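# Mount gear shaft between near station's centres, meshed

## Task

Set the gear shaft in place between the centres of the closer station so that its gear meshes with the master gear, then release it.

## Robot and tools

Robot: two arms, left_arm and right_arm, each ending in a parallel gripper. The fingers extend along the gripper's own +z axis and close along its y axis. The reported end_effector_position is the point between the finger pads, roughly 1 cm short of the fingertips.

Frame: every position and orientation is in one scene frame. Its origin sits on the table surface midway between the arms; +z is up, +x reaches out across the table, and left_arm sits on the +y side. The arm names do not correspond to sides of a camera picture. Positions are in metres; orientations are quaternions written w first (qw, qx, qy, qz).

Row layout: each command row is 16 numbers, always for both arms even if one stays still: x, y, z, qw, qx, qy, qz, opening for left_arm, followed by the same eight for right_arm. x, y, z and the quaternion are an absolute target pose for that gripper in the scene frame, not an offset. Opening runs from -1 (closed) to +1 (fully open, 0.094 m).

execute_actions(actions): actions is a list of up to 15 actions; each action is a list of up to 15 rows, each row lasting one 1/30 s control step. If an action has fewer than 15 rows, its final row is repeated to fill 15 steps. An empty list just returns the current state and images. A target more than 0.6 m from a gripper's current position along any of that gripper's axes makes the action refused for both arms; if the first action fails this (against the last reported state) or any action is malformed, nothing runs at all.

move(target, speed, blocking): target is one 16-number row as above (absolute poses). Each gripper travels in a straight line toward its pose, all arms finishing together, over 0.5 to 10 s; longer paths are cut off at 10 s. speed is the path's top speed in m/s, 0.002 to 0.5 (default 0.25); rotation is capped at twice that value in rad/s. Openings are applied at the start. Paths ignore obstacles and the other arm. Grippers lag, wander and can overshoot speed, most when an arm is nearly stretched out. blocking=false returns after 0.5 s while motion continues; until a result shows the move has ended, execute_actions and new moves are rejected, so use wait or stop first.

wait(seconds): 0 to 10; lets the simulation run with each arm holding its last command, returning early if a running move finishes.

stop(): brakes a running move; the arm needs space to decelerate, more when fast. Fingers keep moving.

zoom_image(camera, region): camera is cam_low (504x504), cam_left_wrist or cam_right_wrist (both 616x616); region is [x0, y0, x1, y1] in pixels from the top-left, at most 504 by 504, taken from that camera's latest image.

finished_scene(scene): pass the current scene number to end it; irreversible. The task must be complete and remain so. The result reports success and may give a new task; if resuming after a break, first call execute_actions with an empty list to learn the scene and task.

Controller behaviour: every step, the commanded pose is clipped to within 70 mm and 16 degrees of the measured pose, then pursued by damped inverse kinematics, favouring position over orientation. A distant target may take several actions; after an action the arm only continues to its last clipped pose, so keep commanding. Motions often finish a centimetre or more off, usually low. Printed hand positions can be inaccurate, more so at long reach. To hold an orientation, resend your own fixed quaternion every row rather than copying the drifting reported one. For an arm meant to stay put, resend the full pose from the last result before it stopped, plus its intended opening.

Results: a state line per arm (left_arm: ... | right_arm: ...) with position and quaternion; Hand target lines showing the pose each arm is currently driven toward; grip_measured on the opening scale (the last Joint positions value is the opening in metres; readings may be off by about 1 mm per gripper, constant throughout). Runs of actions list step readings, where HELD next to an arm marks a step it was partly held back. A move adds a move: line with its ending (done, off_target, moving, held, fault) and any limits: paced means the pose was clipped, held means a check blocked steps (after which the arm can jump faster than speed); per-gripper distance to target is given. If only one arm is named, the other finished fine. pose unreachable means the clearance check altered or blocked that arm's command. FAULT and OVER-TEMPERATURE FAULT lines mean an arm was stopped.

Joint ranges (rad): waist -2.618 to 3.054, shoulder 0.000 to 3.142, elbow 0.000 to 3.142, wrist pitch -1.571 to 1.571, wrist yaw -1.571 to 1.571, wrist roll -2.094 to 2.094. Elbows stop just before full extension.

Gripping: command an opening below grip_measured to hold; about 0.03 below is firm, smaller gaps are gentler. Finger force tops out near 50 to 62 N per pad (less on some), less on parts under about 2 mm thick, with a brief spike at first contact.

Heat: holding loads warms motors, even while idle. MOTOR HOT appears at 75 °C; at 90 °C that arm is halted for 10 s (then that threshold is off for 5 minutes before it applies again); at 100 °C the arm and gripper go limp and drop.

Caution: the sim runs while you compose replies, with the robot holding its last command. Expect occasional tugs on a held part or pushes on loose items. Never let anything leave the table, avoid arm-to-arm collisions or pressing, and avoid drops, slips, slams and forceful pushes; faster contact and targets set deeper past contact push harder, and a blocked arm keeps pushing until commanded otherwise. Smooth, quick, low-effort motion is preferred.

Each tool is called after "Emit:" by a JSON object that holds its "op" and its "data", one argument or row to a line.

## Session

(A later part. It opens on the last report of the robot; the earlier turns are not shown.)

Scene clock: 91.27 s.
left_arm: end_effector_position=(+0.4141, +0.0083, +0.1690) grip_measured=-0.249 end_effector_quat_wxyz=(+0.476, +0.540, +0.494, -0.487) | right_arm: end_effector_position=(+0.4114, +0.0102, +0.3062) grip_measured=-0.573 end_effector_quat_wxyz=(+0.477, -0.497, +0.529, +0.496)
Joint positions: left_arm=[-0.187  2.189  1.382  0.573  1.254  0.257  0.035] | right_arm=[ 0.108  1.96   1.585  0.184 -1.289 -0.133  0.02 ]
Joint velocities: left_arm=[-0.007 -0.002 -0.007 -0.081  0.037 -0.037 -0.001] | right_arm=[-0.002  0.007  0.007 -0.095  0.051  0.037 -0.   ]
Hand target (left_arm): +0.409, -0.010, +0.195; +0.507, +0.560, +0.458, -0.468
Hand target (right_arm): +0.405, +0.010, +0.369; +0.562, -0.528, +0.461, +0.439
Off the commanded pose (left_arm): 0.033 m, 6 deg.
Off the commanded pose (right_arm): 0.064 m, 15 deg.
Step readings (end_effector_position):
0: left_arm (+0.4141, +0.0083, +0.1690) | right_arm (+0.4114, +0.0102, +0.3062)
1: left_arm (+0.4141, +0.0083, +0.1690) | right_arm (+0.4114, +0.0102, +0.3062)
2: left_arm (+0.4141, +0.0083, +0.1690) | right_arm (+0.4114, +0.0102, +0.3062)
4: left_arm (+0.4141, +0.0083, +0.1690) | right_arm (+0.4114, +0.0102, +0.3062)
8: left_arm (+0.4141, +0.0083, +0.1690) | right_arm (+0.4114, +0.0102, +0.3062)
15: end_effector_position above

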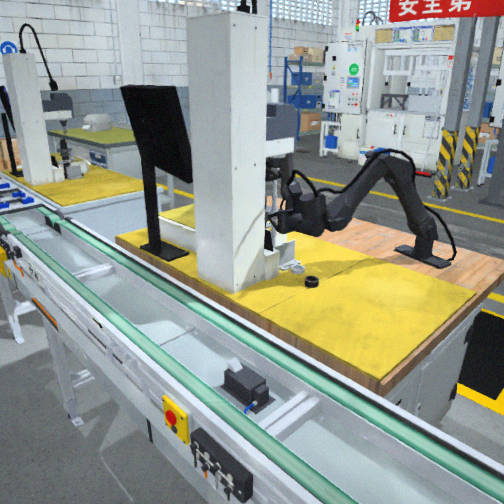

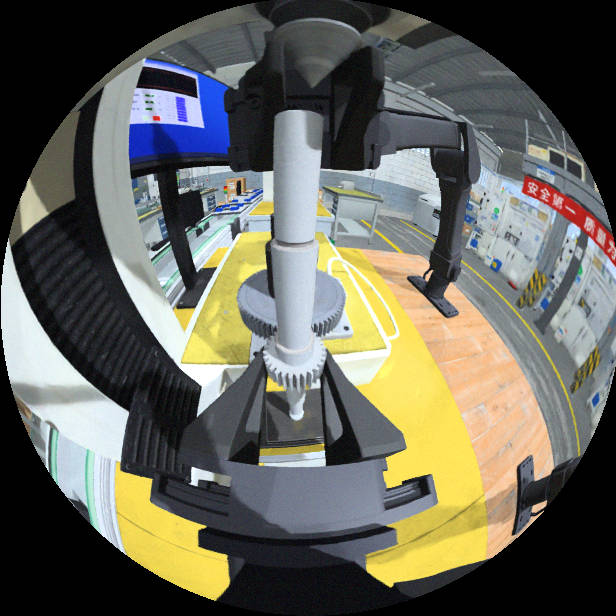

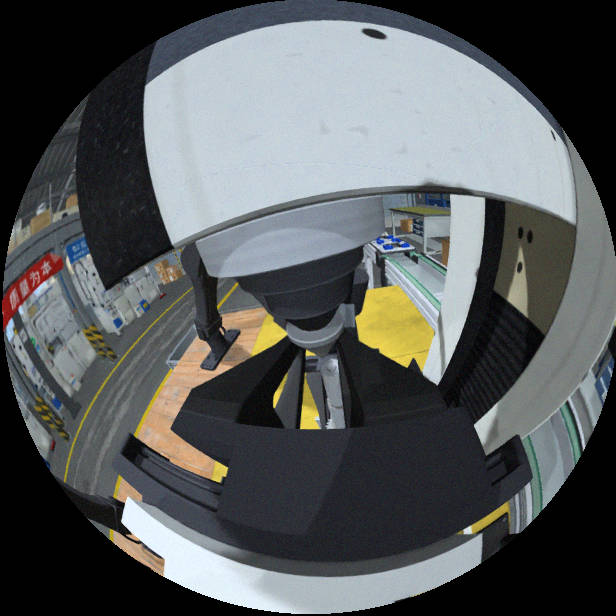

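Emit:
{"op": "execute_actions", "data": {
  "actions": [
    [[0.407,-0.008,0.195,0.5118,0.5644,0.4544,-0.4628,-0.29,0.412,0.013,0.362,0.57,-0.52,0.457,0.442,-0.575]]
  ]
}}

Emit:
{"op": "zoom_image", "data": {
  "camera": "cam_right_wrist",
  "region": [285,320,365,420]
}}

Scene clock: 92.63 s.
left_arm: end_effector_position=(+0.4132, +0.0085, +0.1684) grip_measured=-0.249 end_effector_quat_wxyz=(+0.478, +0.543, +0.491, -0.485) | right_arm: end_effector_position=(+0.4122, +0.0100, +0.3020) grip_measured=-0.573 end_effector_quat_wxyz=(+0.489, -0.502, +0.521, +0.488)
Joint positions: left_arm=[-0.187  2.189  1.38   0.573  1.257  0.268  0.035] | right_arm=[ 0.108  1.96   1.556  0.241 -1.281 -0.138  0.02 ]
Joint velocities: left_arm=[-0.012 -0.002 -0.007 -0.051 -0.022  0.007  0.   ] | right_arm=[-0.007 -0.002 -0.027  0.139  0.022  0.081  0.001]
Hand target (left_arm): +0.406, -0.007, +0.195; +0.511, +0.564, +0.454, -0.463
Hand target (right_arm): +0.406, +0.010, +0.361; +0.564, -0.526, +0.460, +0.439
Off the commanded pose (left_arm): 0.032 m, 7 deg.
Off the commanded pose (right_arm): 0.060 m, 13 deg.
Step readings (end_effector_position):
0: left_arm (+0.4141, +0.0083, +0.1690) | right_arm (+0.4114, +0.0102, +0.3062)
1: left_arm (+0.4141, +0.0083, +0.1690) | right_arm (+0.4115, +0.0102, +0.3055)
2: left_arm (+0.4141, +0.0084, +0.1689) | right_arm (+0.4117, +0.0102, +0.3048)
4: left_arm (+0.4135, +0.0085, +0.1683) | right_arm (+0.4118, +0.0101, +0.3038)
8: left_arm (+0.4132, +0.0085, +0.1684) | right_arm (+0.4119, +0.0101, +0.3023)
15: end_effector_position above

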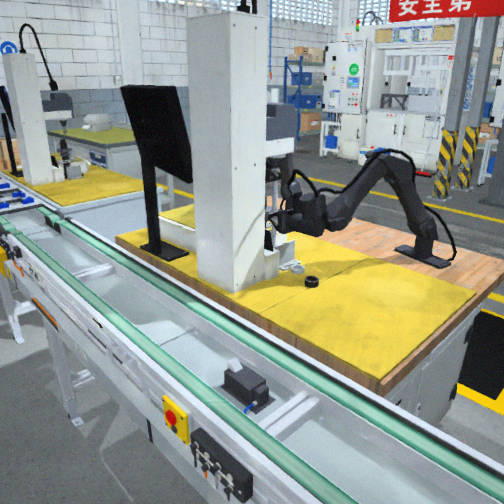

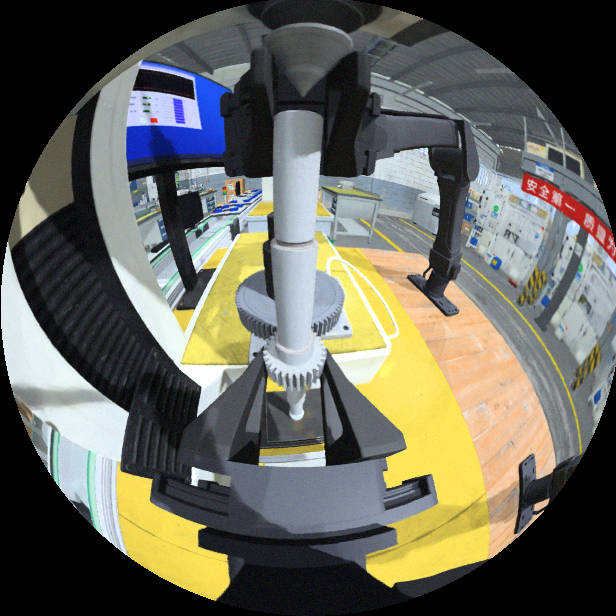

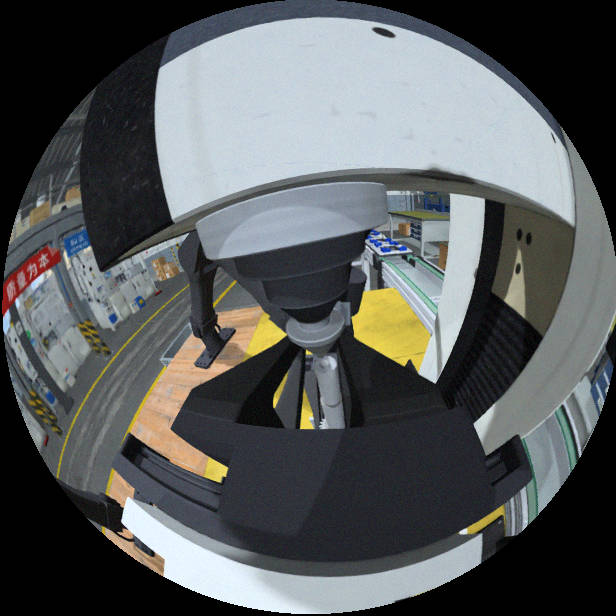

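Region (285, 320, 365, 420) of cam_right_wrist's 616x616 image, scaled by 5.040, with more detail than that image has; it fills the left 403 columns of this view, and the rest is white.

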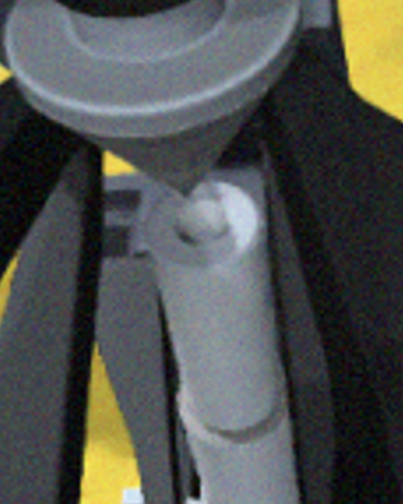

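Emit:
{"op": "execute_actions", "data": {
  "actions": [
    [[0.407,-0.010,0.195,0.5057,0.5704,0.4470,-0.4695,-0.29,0.412,0.013,0.363,0.57,-0.52,0.457,0.442,-0.575]],
    [[0.407,-0.010,0.195,0.4995,0.5761,0.4394,-0.4760,-0.29,0.412,0.013,0.363,0.57,-0.52,0.457,0.442,-0.575]]
  ]
}}

Emit:
{"op": "zoom_image", "data": {
  "camera": "cam_right_wrist",
  "region": [285,320,365,420]
}}

Emit:
{"op": "zoom_image", "data": {
  "camera": "cam_left_wrist",
  "region": [235,270,365,400]
}}

Scene clock: 94.93 s.
left_arm: end_effector_position=(+0.4118, +0.0082, +0.1688) grip_measured=-0.249 end_effector_quat_wxyz=(+0.476, +0.549, +0.485, -0.487) | right_arm: end_effector_position=(+0.4124, +0.0101, +0.3023) grip_measured=-0.573 end_effector_quat_wxyz=(+0.490, -0.502, +0.520, +0.488)
Joint positions: left_arm=[-0.187  2.191  1.392  0.545  1.272  0.294  0.035] | right_arm=[ 0.108  1.96   1.553  0.252 -1.281 -0.133  0.02 ]
Joint velocities: left_arm=[ 0.007 -0.007  0.007  0.007 -0.081 -0.022  0.   ] | right_arm=[-0.002  0.007 -0.002 -0.066  0.007  0.022 -0.   ]
Hand target (left_arm): +0.406, -0.009, +0.195; +0.499, +0.575, +0.439, -0.476
Hand target (right_arm): +0.406, +0.010, +0.362; +0.565, -0.526, +0.460, +0.440
Off the commanded pose (left_arm): 0.032 m, 7 deg.
Off the commanded pose (right_arm): 0.061 m, 13 deg.
Step readings (end_effector_position; steps 1 to 15: 1st action; 16 to 30: 2nd action):
0: left_arm (+0.4132, +0.0085, +0.1684) | right_arm (+0.4123, +0.0100, +0.3021)
1: left_arm (+0.4130, +0.0085, +0.1685) | right_arm (+0.4123, +0.0101, +0.3021)
2: left_arm (+0.4127, +0.0085, +0.1685) | right_arm (+0.4123, +0.0101, +0.3022)
4: left_arm (+0.4125, +0.0085, +0.1686) | right_arm (+0.4123, +0.0101, +0.3022)
8: left_arm (+0.4123, +0.0085, +0.1686) | right_arm (+0.4123, +0.0101, +0.3022)
15: left_arm (+0.4123, +0.0085, +0.1686) | right_arm (+0.4123, +0.0101, +0.3023)
16: left_arm (+0.4121, +0.0085, +0.1689) | right_arm (+0.4123, +0.0101, +0.3023)
17: left_arm (+0.4121, +0.0084, +0.1688) | right_arm (+0.4123, +0.0101, +0.3023)
19: left_arm (+0.4120, +0.0083, +0.1689) | right_arm (+0.4123, +0.0101, +0.3023)
23: left_arm (+0.4118, +0.0082, +0.1688) | right_arm (+0.4123, +0.0101, +0.3023)
30: end_effector_position above

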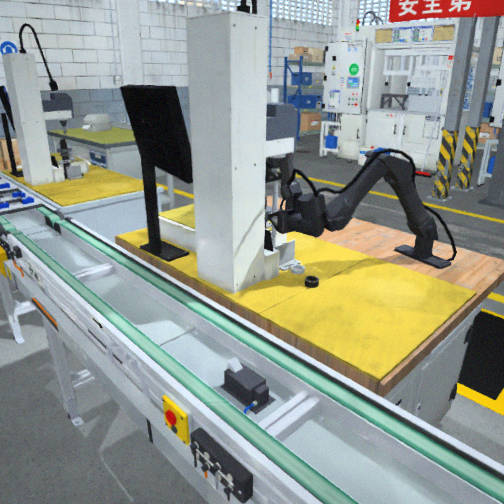

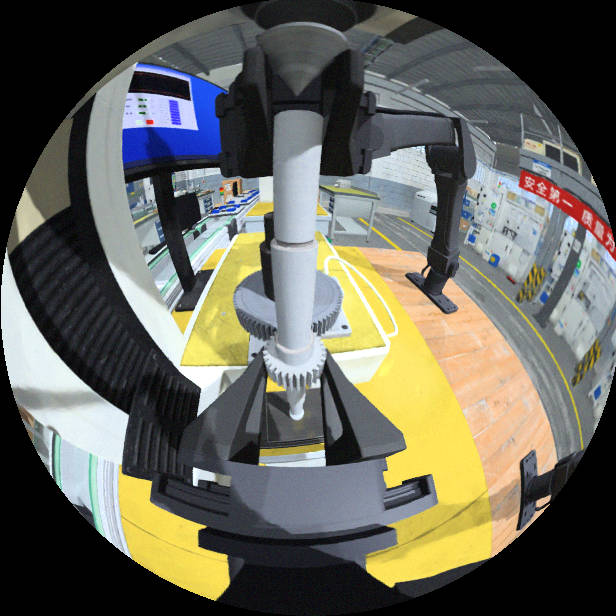

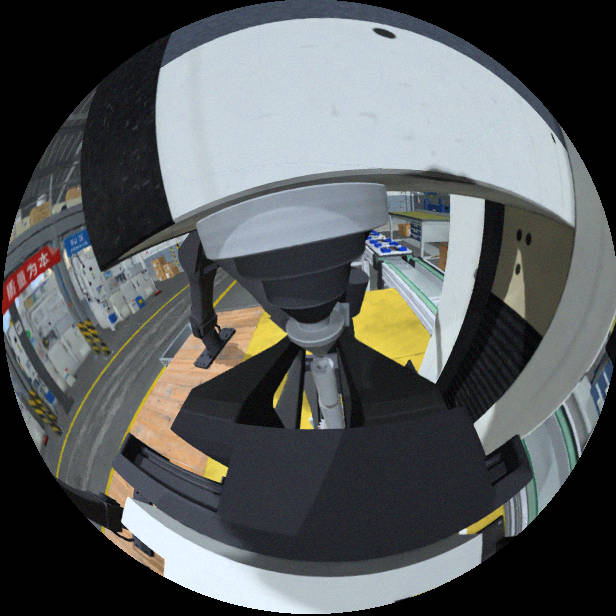

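Region (285, 320, 365, 420) of cam_right_wrist's 616x616 image, scaled by 5.040, with more detail than that image has; it fills the left 403 columns of this view, and the rest is white.

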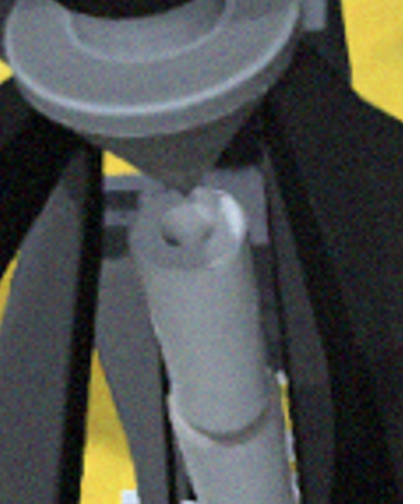

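Region (235, 270, 365, 400) of cam_left_wrist's 616x616 image, scaled by 3.877, with more detail than that image has.

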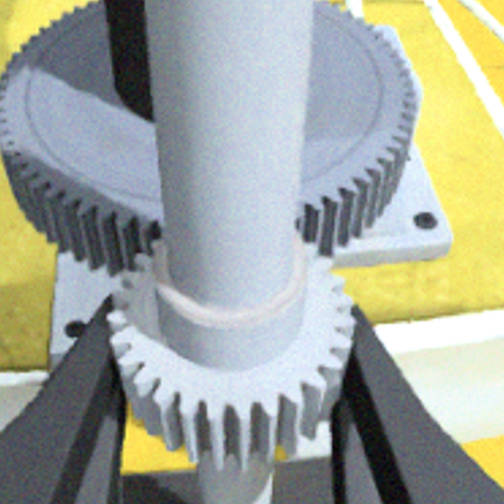

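Emit:
{"op": "execute_actions", "data": {
  "actions": [
    [[0.407,-0.013,0.195,0.4995,0.5761,0.4394,-0.4760,-0.29,0.412,0.013,0.355,0.57,-0.52,0.457,0.442,-0.575]]
  ]
}}

Emit:
{"op": "zoom_image", "data": {
  "camera": "cam_right_wrist",
  "region": [285,320,365,420]
}}

Emit:
{"op": "zoom_image", "data": {
  "camera": "cam_left_wrist",
  "region": [240,30,360,150]
}}

Scene clock: 96.07 s.
left_arm: end_effector_position=(+0.4119, +0.0082, +0.1688) grip_measured=-0.249 end_effector_quat_wxyz=(+0.476, +0.550, +0.485, -0.486) | right_arm: end_effector_position=(+0.4126, +0.0100, +0.2985) grip_measured=-0.573 end_effector_quat_wxyz=(+0.495, -0.502, +0.518, +0.484)
Joint positions: left_arm=[-0.187  2.191  1.393  0.544  1.272  0.295  0.035] | right_arm=[ 0.109  1.96   1.531  0.29  -1.275 -0.129  0.02 ]
Joint velocities: left_arm=[-0.002 -0.007  0.012 -0.081  0.007  0.022  0.   ] | right_arm=[ 0.032 -0.002 -0.002  0.007 -0.022 -0.095 -0.001]
Hand target (left_arm): +0.405, -0.011, +0.195; +0.500, +0.575, +0.439, -0.476
Hand target (right_arm): +0.407, +0.010, +0.354; +0.565, -0.525, +0.460, +0.440
Off the commanded pose (left_arm): 0.034 m, 7 deg.
Off the commanded pose (right_arm): 0.057 m, 12 deg.
Step readings (end_effector_position):
0: left_arm (+0.4119, +0.0082, +0.1688) | right_arm (+0.4124, +0.0101, +0.3023)
1: left_arm (+0.4119, +0.0082, +0.1688) | right_arm (+0.4123, +0.0100, +0.3018)
2: left_arm (+0.4119, +0.0082, +0.1688) | right_arm (+0.4124, +0.0100, +0.3013)
4: left_arm (+0.4119, +0.0082, +0.1688) | right_arm (+0.4123, +0.0101, +0.2999)
8: left_arm (+0.4119, +0.0082, +0.1688) | right_arm (+0.4125, +0.0100, +0.2985)
15: end_effector_position above

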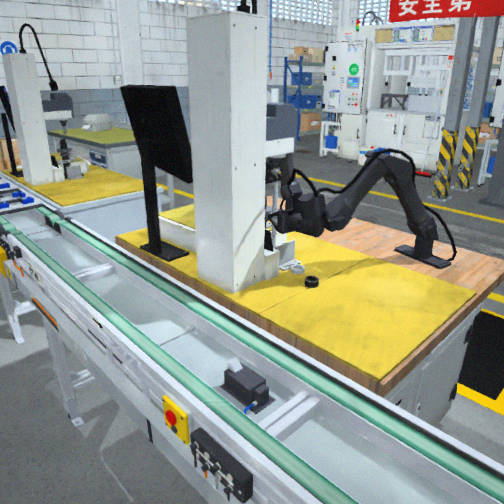

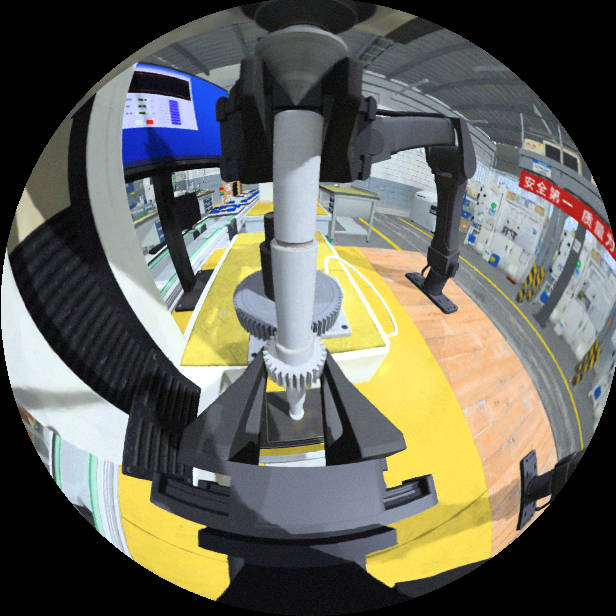

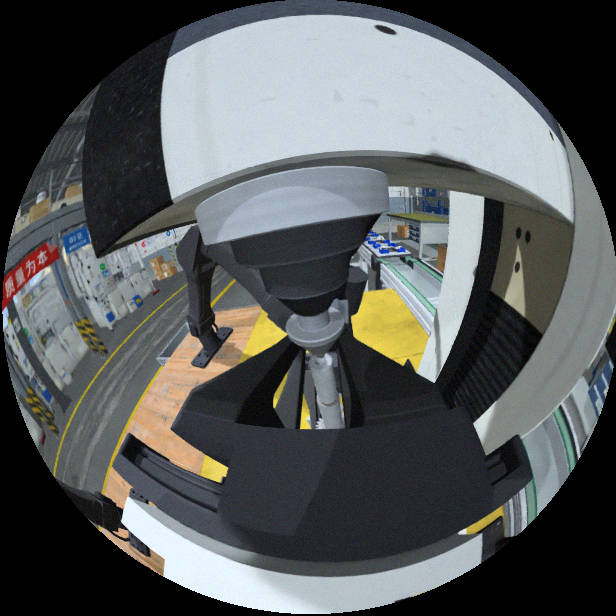

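Region (285, 320, 365, 420) of cam_right_wrist's 616x616 image, scaled by 5.040, with more detail than that image has; it fills the left 403 columns of this view, and the rest is white.

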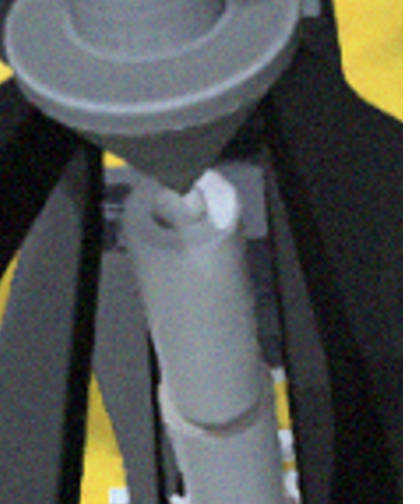

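Region (240, 30, 360, 150) of cam_left_wrist's 616x616 image, scaled by 4.200, with more detail than that image has.

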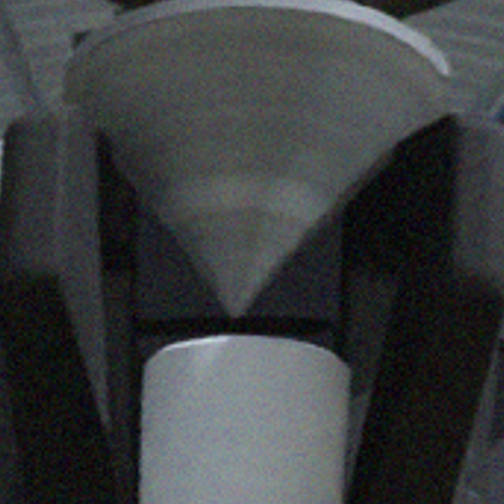

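Emit:
{"op": "zoom_image", "data": {
  "camera": "cam_low",
  "region": [262,155,292,200]
}}

Emit:
{"op": "zoom_image", "data": {
  "camera": "cam_low",
  "region": [255,150,305,260]
}}

Region (262, 155, 292, 200) of cam_low's 504x504 image, scaled by 11.200, with more detail than that image has.

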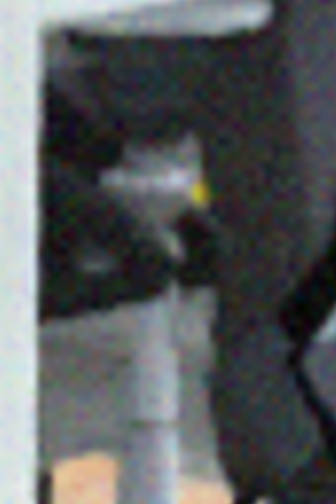

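Region (255, 150, 305, 260) of cam_low's 504x504 image, scaled by 4.582, with more detail than that image has; it fills the left 229 columns of this view, and the rest is white.

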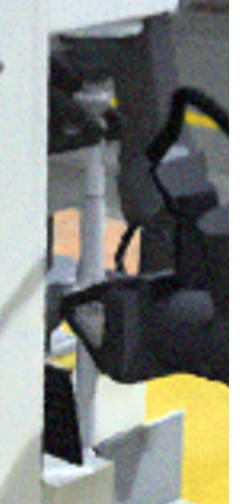

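Emit:
{"op": "execute_actions", "data": {
  "actions": [
    [[0.407,-0.013,0.195,0.4995,0.5761,0.4394,-0.4760,-0.29,0.412,0.013,0.347,0.57,-0.52,0.457,0.442,-0.575]]
  ]
}}

Emit:
{"op": "zoom_image", "data": {
  "camera": "cam_right_wrist",
  "region": [285,320,365,420]
}}

Emit:
{"op": "zoom_image", "data": {
  "camera": "cam_left_wrist",
  "region": [240,30,360,150]
}}

Scene clock: 100.73 s.
left_arm: end_effector_position=(+0.4119, +0.0082, +0.1688) grip_measured=-0.249 end_effector_quat_wxyz=(+0.476, +0.550, +0.485, -0.486) | right_arm: end_effector_position=(+0.4129, +0.0101, +0.2949) grip_measured=-0.573 end_effector_quat_wxyz=(+0.501, -0.503, +0.515, +0.480)
Joint positions: left_arm=[-0.187  2.191  1.393  0.544  1.272  0.295  0.035] | right_arm=[ 0.109  1.96   1.509  0.329 -1.267 -0.125  0.02 ]
Joint velocities: left_arm=[-0.012 -0.007 -0.002  0.037 -0.066 -0.007  0.001] | right_arm=[ 0.017 -0.002 -0.002  0.007  0.007  0.051  0.   ]
Hand target (left_arm): +0.405, -0.011, +0.195; +0.499, +0.575, +0.439, -0.476
Hand target (right_arm): +0.407, +0.011, +0.346; +0.566, -0.525, +0.460, +0.440
Off the commanded pose (left_arm): 0.034 m, 7 deg.
Off the commanded pose (right_arm): 0.052 m, 11 deg.
Step readings (end_effector_position):
0: left_arm (+0.4119, +0.0082, +0.1688) | right_arm (+0.4125, +0.0102, +0.2986)
1: left_arm (+0.4119, +0.0082, +0.1688) | right_arm (+0.4126, +0.0101, +0.2982)
2: left_arm (+0.4119, +0.0082, +0.1688) | right_arm (+0.4126, +0.0101, +0.2975)
4: left_arm (+0.4119, +0.0082, +0.1688) | right_arm (+0.4126, +0.0100, +0.2961)
8: left_arm (+0.4119, +0.0082, +0.1688) | right_arm (+0.4127, +0.0101, +0.2947)
15: end_effector_position above

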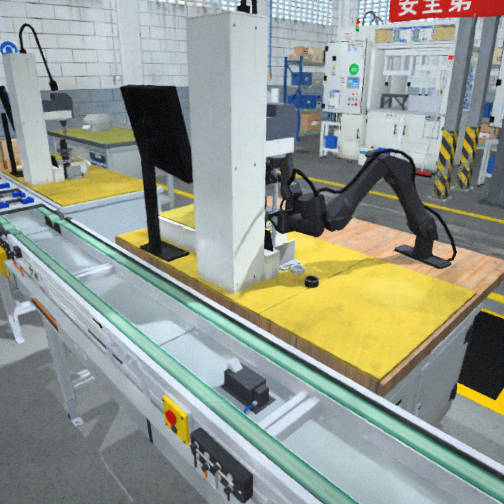

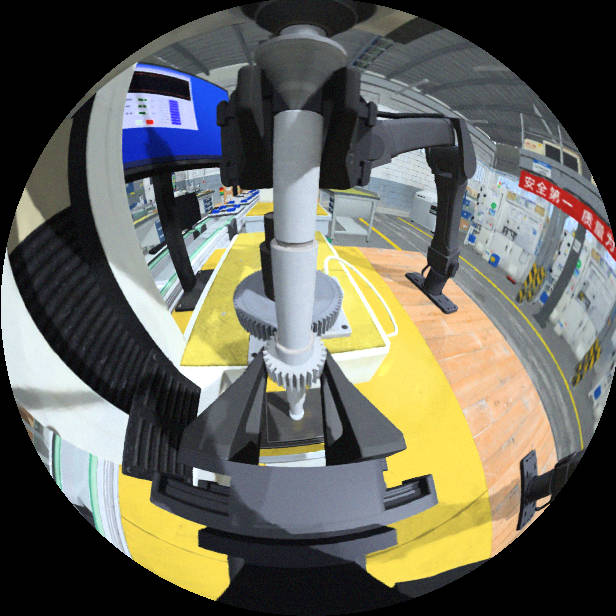

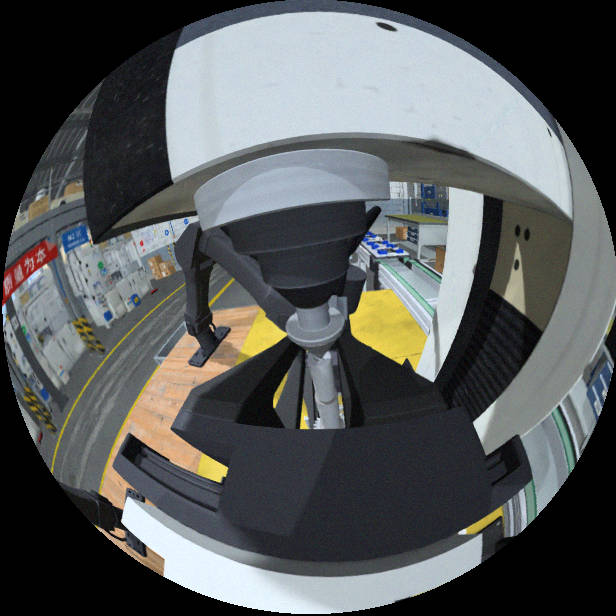

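Region (285, 320, 365, 420) of cam_right_wrist's 616x616 image, scaled by 5.040, with more detail than that image has; it fills the left 403 columns of this view, and the rest is white.

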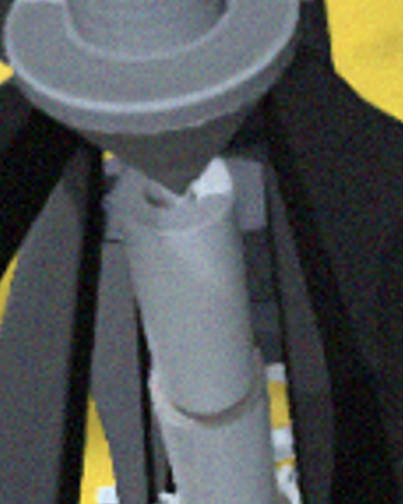

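Region (240, 30, 360, 150) of cam_left_wrist's 616x616 image, scaled by 4.200, with more detail than that image has.

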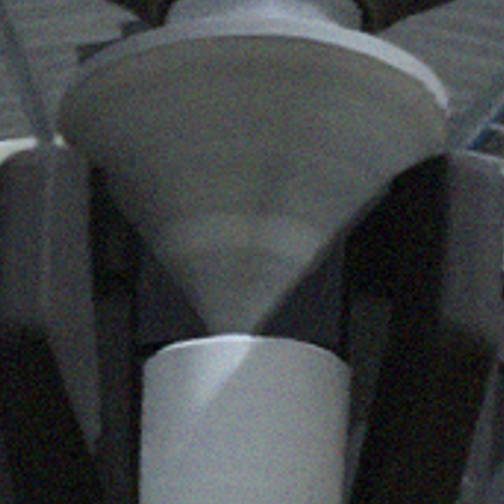

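Emit:
{"op": "execute_actions", "data": {
  "actions": [
    [[0.407,-0.018,0.195,0.4945,0.5804,0.4435,-0.4722,-0.29,0.412,0.013,0.347,0.57,-0.52,0.457,0.442,-0.575]]
  ]
}}

Emit:
{"op": "zoom_image", "data": {
  "camera": "cam_right_wrist",
  "region": [285,320,365,420]
}}

Scene clock: 102.23 s.
left_arm: end_effector_position=(+0.4125, +0.0066, +0.1689) grip_measured=-0.249 end_effector_quat_wxyz=(+0.470, +0.553, +0.487, -0.486) | right_arm: end_effector_position=(+0.4129, +0.0101, +0.2949) grip_measured=-0.573 end_effector_quat_wxyz=(+0.501, -0.502, +0.515, +0.481)
Joint positions: left_arm=[-0.189  2.191  1.417  0.477  1.273  0.331  0.035] | right_arm=[ 0.109  1.96   1.508  0.333 -1.267 -0.122  0.02 ]
Joint velocities: left_arm=[ 0.002 -0.012  0.012 -0.037  0.007 -0.066  0.   ] | right_arm=[-0.017 -0.002 -0.007  0.066 -0.007 -0.037  0.   ]
Hand target (left_arm): +0.405, -0.016, +0.195; +0.495, +0.579, +0.443, -0.473
Hand target (right_arm): +0.408, +0.011, +0.346; +0.566, -0.524, +0.460, +0.440
Off the commanded pose (left_arm): 0.036 m, 7 deg.
Off the commanded pose (right_arm): 0.052 m, 11 deg.
Step readings (end_effector_position):
0: left_arm (+0.4119, +0.0082, +0.1688) | right_arm (+0.4128, +0.0101, +0.2948)
1: left_arm (+0.4121, +0.0081, +0.1690) | right_arm (+0.4128, +0.0101, +0.2949)
2: left_arm (+0.4124, +0.0079, +0.1692) | right_arm (+0.4129, +0.0101, +0.2949)
4: left_arm (+0.4123, +0.0070, +0.1692) | right_arm (+0.4129, +0.0101, +0.2949)
8: left_arm (+0.4125, +0.0067, +0.1690) | right_arm (+0.4129, +0.0101, +0.2949)
15: end_effector_position above

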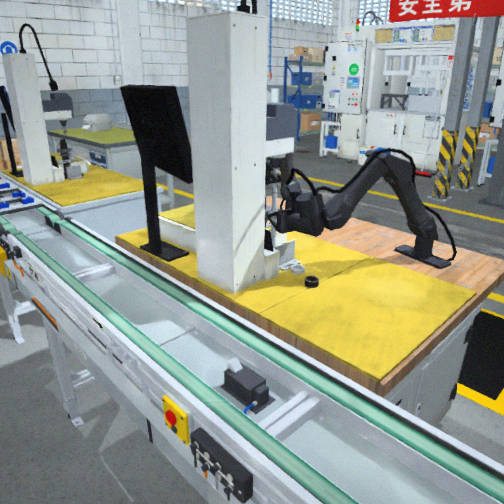

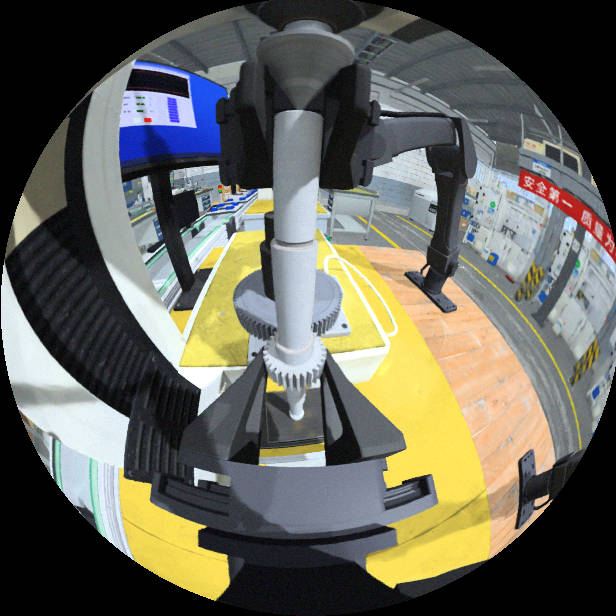

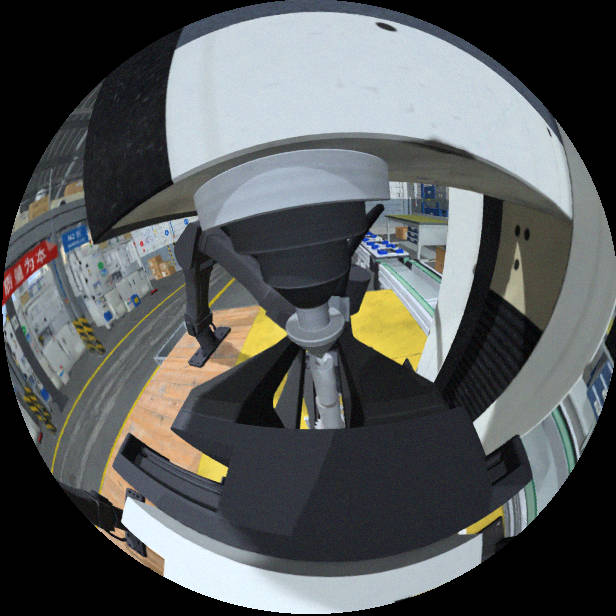

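Region (285, 320, 365, 420) of cam_right_wrist's 616x616 image, scaled by 5.040, with more detail than that image has; it fills the left 403 columns of this view, and the rest is white.

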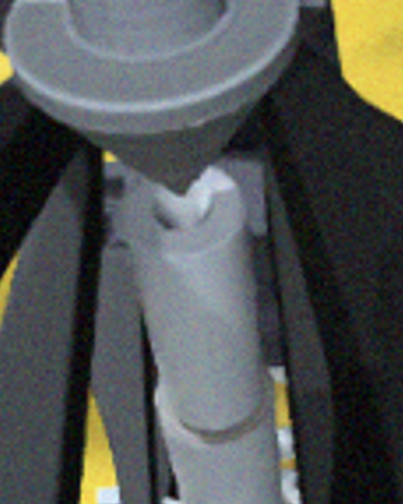

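Emit:
{"op": "execute_actions", "data": {
  "actions": [
    [[0.407,-0.018,0.195,0.4945,0.5804,0.4435,-0.4722,-0.29,0.412,0.013,0.339,0.565,-0.517,0.462,0.447,-0.575]],
    [[0.407,-0.018,0.195,0.4945,0.5804,0.4435,-0.4722,-0.29,0.412,0.013,0.330,0.56,-0.515,0.466,0.451,-0.575]]
  ]
}}

Emit:
{"op": "zoom_image", "data": {
  "camera": "cam_right_wrist",
  "region": [285,320,365,420]
}}

Scene clock: 103.80 s.
left_arm: end_effector_position=(+0.4124, +0.0066, +0.1690) grip_measured=-0.249 end_effector_quat_wxyz=(+0.469, +0.554, +0.487, -0.486) | right_arm: end_effector_position=(+0.4130, +0.0101, +0.2901) grip_measured=-0.573 end_effector_quat_wxyz=(+0.506, -0.499, +0.516, +0.479)
Joint positions: left_arm=[-0.189  2.191  1.419  0.471  1.274  0.335  0.035] | right_arm=[ 0.111  1.96   1.477  0.387 -1.257 -0.102  0.02 ]
Joint velocities: left_arm=[-0.002 -0.007 -0.002 -0.11   0.007 -0.007 -0.001] | right_arm=[-0.017  0.002 -0.002  0.066 -0.007  0.066 -0.002]
Hand target (left_arm): +0.405, -0.016, +0.195; +0.495, +0.579, +0.443, -0.472
Hand target (right_arm): +0.409, +0.012, +0.329; +0.557, -0.519, +0.469, +0.449
Off the commanded pose (left_arm): 0.036 m, 7 deg.
Off the commanded pose (right_arm): 0.040 m, 9 deg.
Step readings (end_effector_position; steps 1 to 15: 1st action; 16 to 30: 2nd action):
0: left_arm (+0.4125, +0.0066, +0.1690) | right_arm (+0.4129, +0.0101, +0.2949)
1: left_arm (+0.4125, +0.0066, +0.1690) | right_arm (+0.4129, +0.0100, +0.2945)
2: left_arm (+0.4125, +0.0066, +0.1689) | right_arm (+0.4128, +0.0102, +0.2941)
4: left_arm (+0.4125, +0.0066, +0.1690) | right_arm (+0.4128, +0.0101, +0.2927)
8: left_arm (+0.4125, +0.0066, +0.1690) | right_arm (+0.4128, +0.0102, +0.2918)
15: left_arm (+0.4125, +0.0066, +0.1689) | right_arm (+0.4128, +0.0101, +0.2919)
16: left_arm (+0.4126, +0.0066, +0.1691) | right_arm (+0.4128, +0.0101, +0.2914)
17: left_arm (+0.4126, +0.0066, +0.1691) | right_arm (+0.4129, +0.0101, +0.2910)
19: left_arm (+0.4124, +0.0066, +0.1691) | right_arm (+0.4130, +0.0100, +0.2902)
23: left_arm (+0.4124, +0.0066, +0.1690) | right_arm (+0.4129, +0.0101, +0.2901)
30: end_effector_position above

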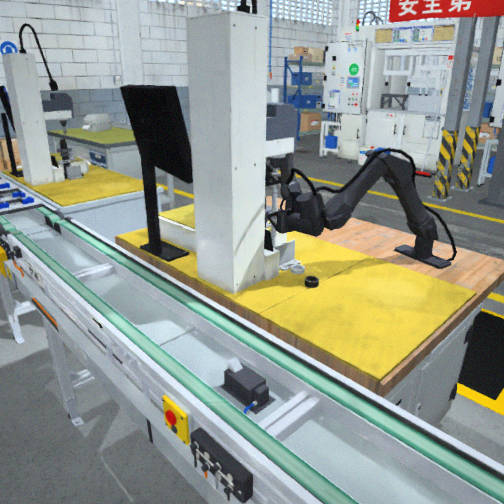

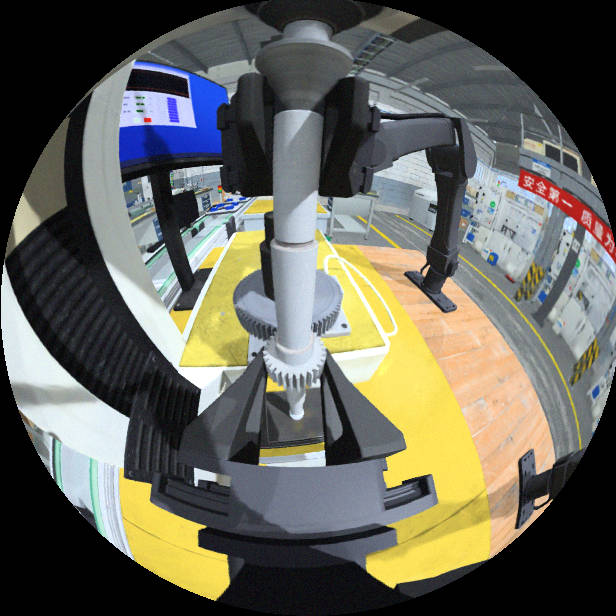

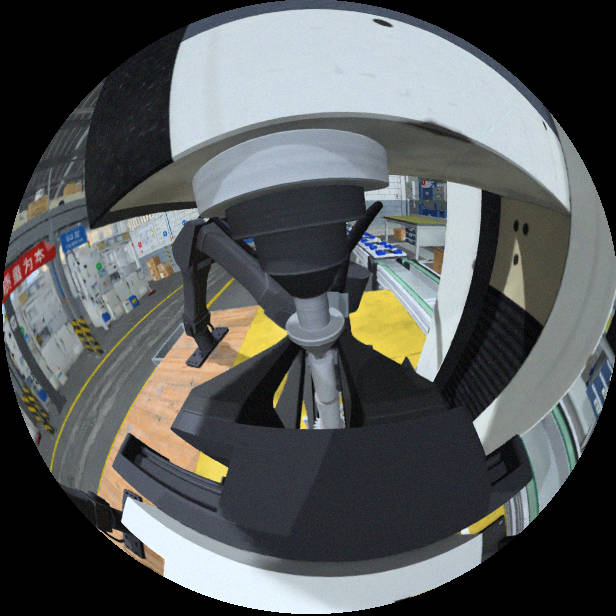

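Region (285, 320, 365, 420) of cam_right_wrist's 616x616 image, scaled by 5.040, with more detail than that image has; it fills the left 403 columns of this view, and the rest is white.

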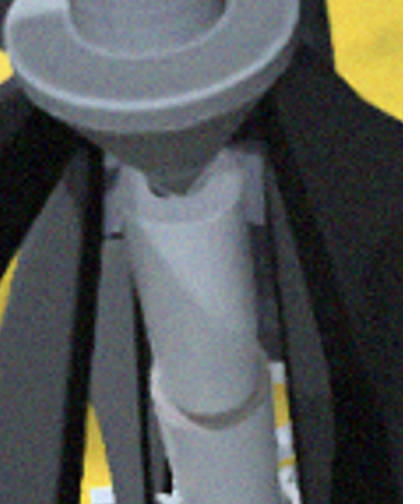

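Emit:
{"op": "execute_actions", "data": {
  "actions": [
    [[0.409,-0.012,0.192,0.488,0.573,0.455,-0.476,-0.29,0.412,0.013,0.318,0.546,-0.508,0.479,0.462,-0.575]],
    [[0.411,-0.004,0.188,0.481,0.566,0.467,-0.480,-0.29,0.412,0.012,0.306,0.53,-0.50,0.493,0.475,-0.575]],
    [[0.412,0.002,0.184,0.475,0.560,0.477,-0.483,-0.29,0.412,0.011,0.294,0.515,-0.495,0.505,0.485,-0.575]]
  ]
}}

Emit:
{"op": "zoom_image", "data": {
  "camera": "cam_right_wrist",
  "region": [275,300,375,420]
}}

Emit:
{"op": "zoom_image", "data": {
  "camera": "cam_left_wrist",
  "region": [240,10,360,150]
}}

Scene clock: 106.00 s.
left_arm: end_effector_position=(+0.4125, +0.0077, +0.1681) grip_measured=-0.249 end_effector_quat_wxyz=(+0.467, +0.553, +0.489, -0.487) | right_arm: end_effector_position=(+0.4126, +0.0104, +0.2867) grip_measured=-0.573 end_effector_quat_wxyz=(+0.504, -0.491, +0.516, +0.489)
Joint positions: left_arm=[-0.187  2.191  1.419  0.462  1.276  0.338  0.035] | right_arm=[ 0.111  1.969  1.452  0.466 -1.261 -0.038  0.02 ]
Joint velocities: left_arm=[-0.002 -0.012  0.002 -0.007  0.022  0.051 -0.001] | right_arm=[-0.002  0.012  0.017 -0.022 -0.037 -0.066  0.001]
Hand target (left_arm): +0.412, +0.002, +0.184; +0.475, +0.560, +0.477, -0.483
Hand target (right_arm): +0.412, +0.011, +0.294; +0.514, -0.496, +0.505, +0.484
Off the commanded pose (left_arm): 0.017 m, 2 deg.
Off the commanded pose (right_arm): 0.007 m, 2 deg.
Step readings (end_effector_position; steps 1 to 15: 1st action; 16 to 30: 2nd action; 31 to 45: 3rd action):
0: left_arm (+0.4124, +0.0066, +0.1690) | right_arm (+0.4129, +0.0101, +0.2902)
1: left_arm (+0.4124, +0.0066, +0.1689) | right_arm (+0.4130, +0.0101, +0.2895)
2: left_arm (+0.4123, +0.0066, +0.1688) | right_arm (+0.4129, +0.0101, +0.2892)
4: left_arm (+0.4122, +0.0070, +0.1687) | right_arm (+0.4129, +0.0101, +0.2883)
8: left_arm (+0.4122, +0.0070, +0.1687) | right_arm (+0.4129, +0.0101, +0.2882)
15: left_arm (+0.4122, +0.0070, +0.1687) | right_arm (+0.4128, +0.0101, +0.2882)
16: left_arm (+0.4125, +0.0075, +0.1685) | right_arm (+0.4130, +0.0101, +0.2873)
17: left_arm (+0.4124, +0.0075, +0.1684) | right_arm (+0.4129, +0.0102, +0.2873)
19: left_arm (+0.4124, +0.0075, +0.1683) | right_arm (+0.4128, +0.0102, +0.2873)
23: left_arm (+0.4124, +0.0075, +0.1683) | right_arm (+0.4128, +0.0103, +0.2875)
30: left_arm (+0.4124, +0.0075, +0.1683) | right_arm (+0.4128, +0.0103, +0.2874)
31: left_arm (+0.4125, +0.0077, +0.1682) | right_arm (+0.4127, +0.0103, +0.2867)
32: left_arm (+0.4125, +0.0077, +0.1681) | right_arm (+0.4126, +0.0103, +0.2867)
34: left_arm (+0.4125, +0.0077, +0.1681) | right_arm (+0.4127, +0.0104, +0.2865)
38: left_arm (+0.4125, +0.0077, +0.1681) | right_arm (+0.4126, +0.0104, +0.2867)
45: end_effector_position above

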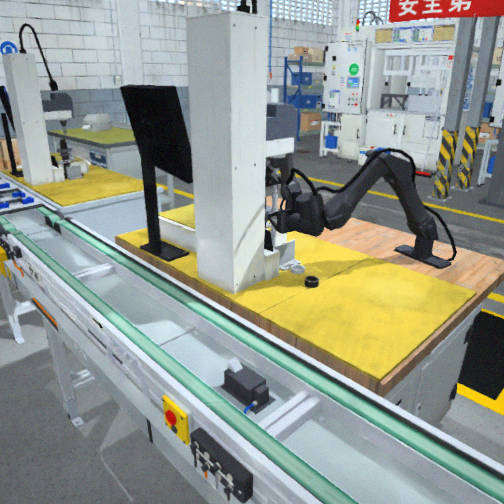

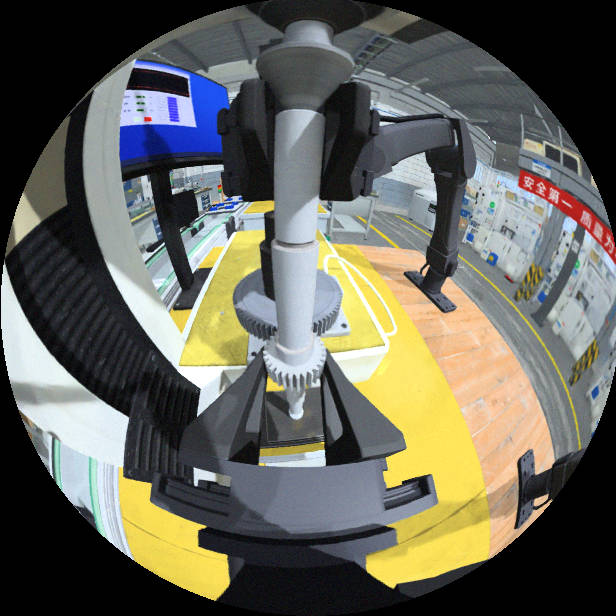

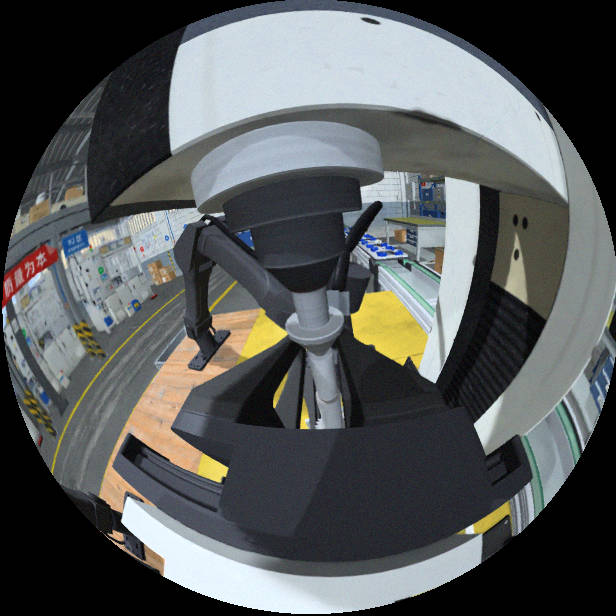

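Region (275, 300, 375, 420) of cam_right_wrist's 616x616 image, scaled by 4.200, with more detail than that image has.

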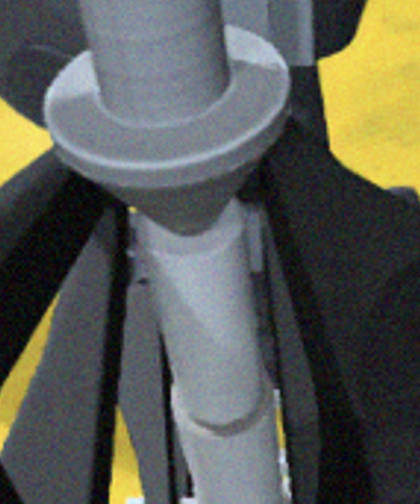

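Region (240, 10, 360, 150) of cam_left_wrist's 616x616 image, scaled by 3.600, with more detail than that image has; it fills the left 432 columns of this view, and the rest is white.

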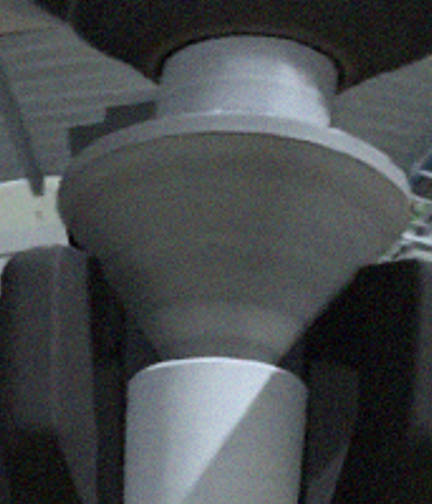

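Emit:
{"op": "execute_actions", "data": {
  "actions": [
    [[0.4125,0.008,0.178,0.470,0.555,0.486,-0.486,-0.29,0.412,0.011,0.288,0.509,-0.491,0.509,0.491,-0.5],[0.4125,0.008,0.178,0.470,0.555,0.486,-0.486,-0.29,0.412,0.011,0.288,0.509,-0.491,0.509,0.491,-0.5],[0.4125,0.008,0.178,0.470,0.555,0.486,-0.486,-0.29,0.412,0.011,0.288,0.509,-0.491,0.509,0.491,-0.5],[0.4125,0.008,0.178,0.470,0.555,0.486,-0.486,-0.29,0.412,0.011,0.288,0.509,-0.491,0.509,0.491,-0.5],[0.4125,0.008,0.178,0.470,0.555,0.486,-0.486,-0.29,0.412,0.011,0.288,0.509,-0.491,0.509,0.491,-0.5],[0.4125,0.008,0.178,0.470,0.555,0.486,-0.486,-0.29,0.412,0.011,0.288,0.509,-0.491,0.509,0.491,-0.5],[0.4125,0.009,0.178,0.470,0.555,0.486,-0.486,-0.1,0.412,0.011,0.286,0.509,-0.491,0.509,0.491,-0.45]],
    [[0.4125,0.014,0.178,0.470,0.555,0.486,-0.486,0.1,0.412,0.011,0.282,0.509,-0.491,0.509,0.491,-0.3]]
  ]
}}

Scene clock: 107.83 s.
left_arm: end_effector_position=(+0.4122, +0.0084, +0.1660) grip_measured=+0.098 end_effector_quat_wxyz=(+0.464, +0.552, +0.492, -0.488) | right_arm: end_effector_position=(+0.4115, +0.0101, +0.2877) grip_measured=-0.301 end_effector_quat_wxyz=(+0.513, -0.492, +0.508, +0.487)
Joint positions: left_arm=[-0.186  2.191  1.419  0.445  1.276  0.347  0.052] | right_arm=[ 0.111  1.97   1.432  0.537 -1.261 -0.012  0.033]
Joint velocities: left_arm=[-0.002 -0.002 -0.022 -0.007 -0.037  0.037 -0.001] | right_arm=[-0.007  0.002 -0.002  0.007  0.022 -0.022  0.002]
Hand target (left_arm): +0.412, +0.014, +0.178; +0.470, +0.554, +0.486, -0.486
Hand target (right_arm): +0.412, +0.011, +0.282; +0.509, -0.491, +0.509, +0.491
Off the commanded pose (left_arm): 0.013 m, 1 deg.
Off the commanded pose (right_arm): 0.006 m, 1 deg.
Step readings (end_effector_position; steps 1 to 15: 1st action; 16 to 30: 2nd action):
0: left_arm (+0.4125, +0.0077, +0.1681) | right_arm (+0.4126, +0.0104, +0.2866)
1: left_arm (+0.4127, +0.0080, +0.1680) | right_arm (+0.4125, +0.0104, +0.2866)
2: left_arm (+0.4127, +0.0080, +0.1680) | right_arm (+0.4124, +0.0104, +0.2870)
4: left_arm (+0.4127, +0.0080, +0.1680) | right_arm (+0.4125, +0.0104, +0.2884)
8: left_arm (+0.4128, +0.0082, +0.1679) | right_arm (+0.4126, +0.0104, +0.2888)
15: left_arm (+0.4126, +0.0082, +0.1673) | right_arm (+0.4123, +0.0103, +0.2892)
16: left_arm (+0.4126, +0.0083, +0.1672) | right_arm (+0.4122, +0.0103, +0.2891)
17: left_arm (+0.4125, +0.0083, +0.1670) | right_arm (+0.4121, +0.0103, +0.2888)
19: left_arm (+0.4124, +0.0083, +0.1666) | right_arm (+0.4117, +0.0102, +0.2876)
23: left_arm (+0.4123, +0.0084, +0.1663) | right_arm (+0.4115, +0.0101, +0.2870)
30: end_effector_position above

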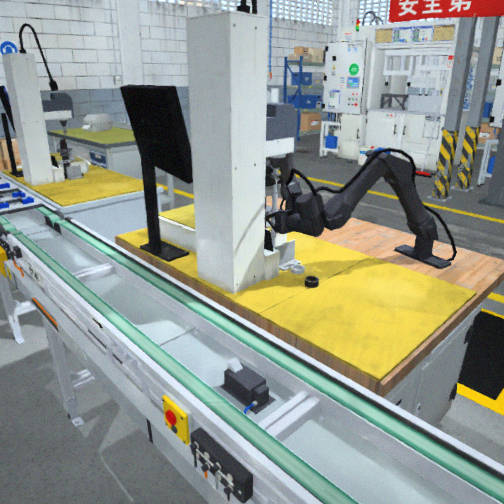

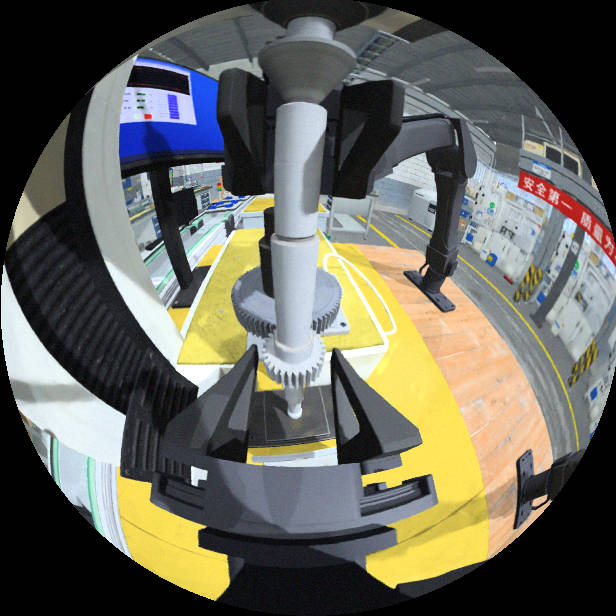

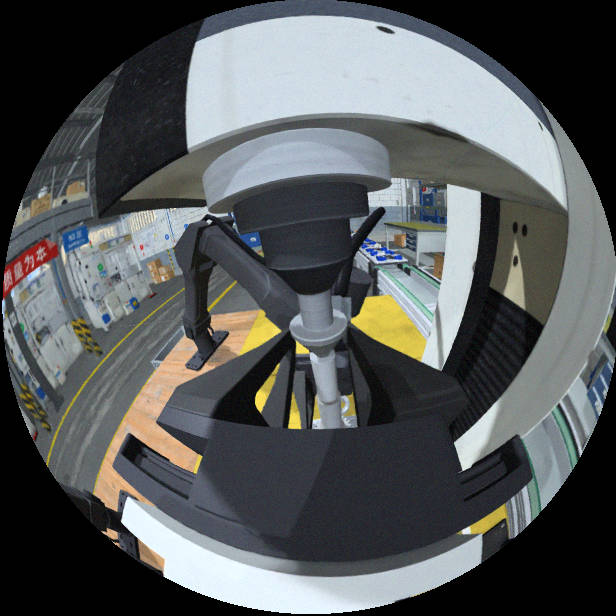

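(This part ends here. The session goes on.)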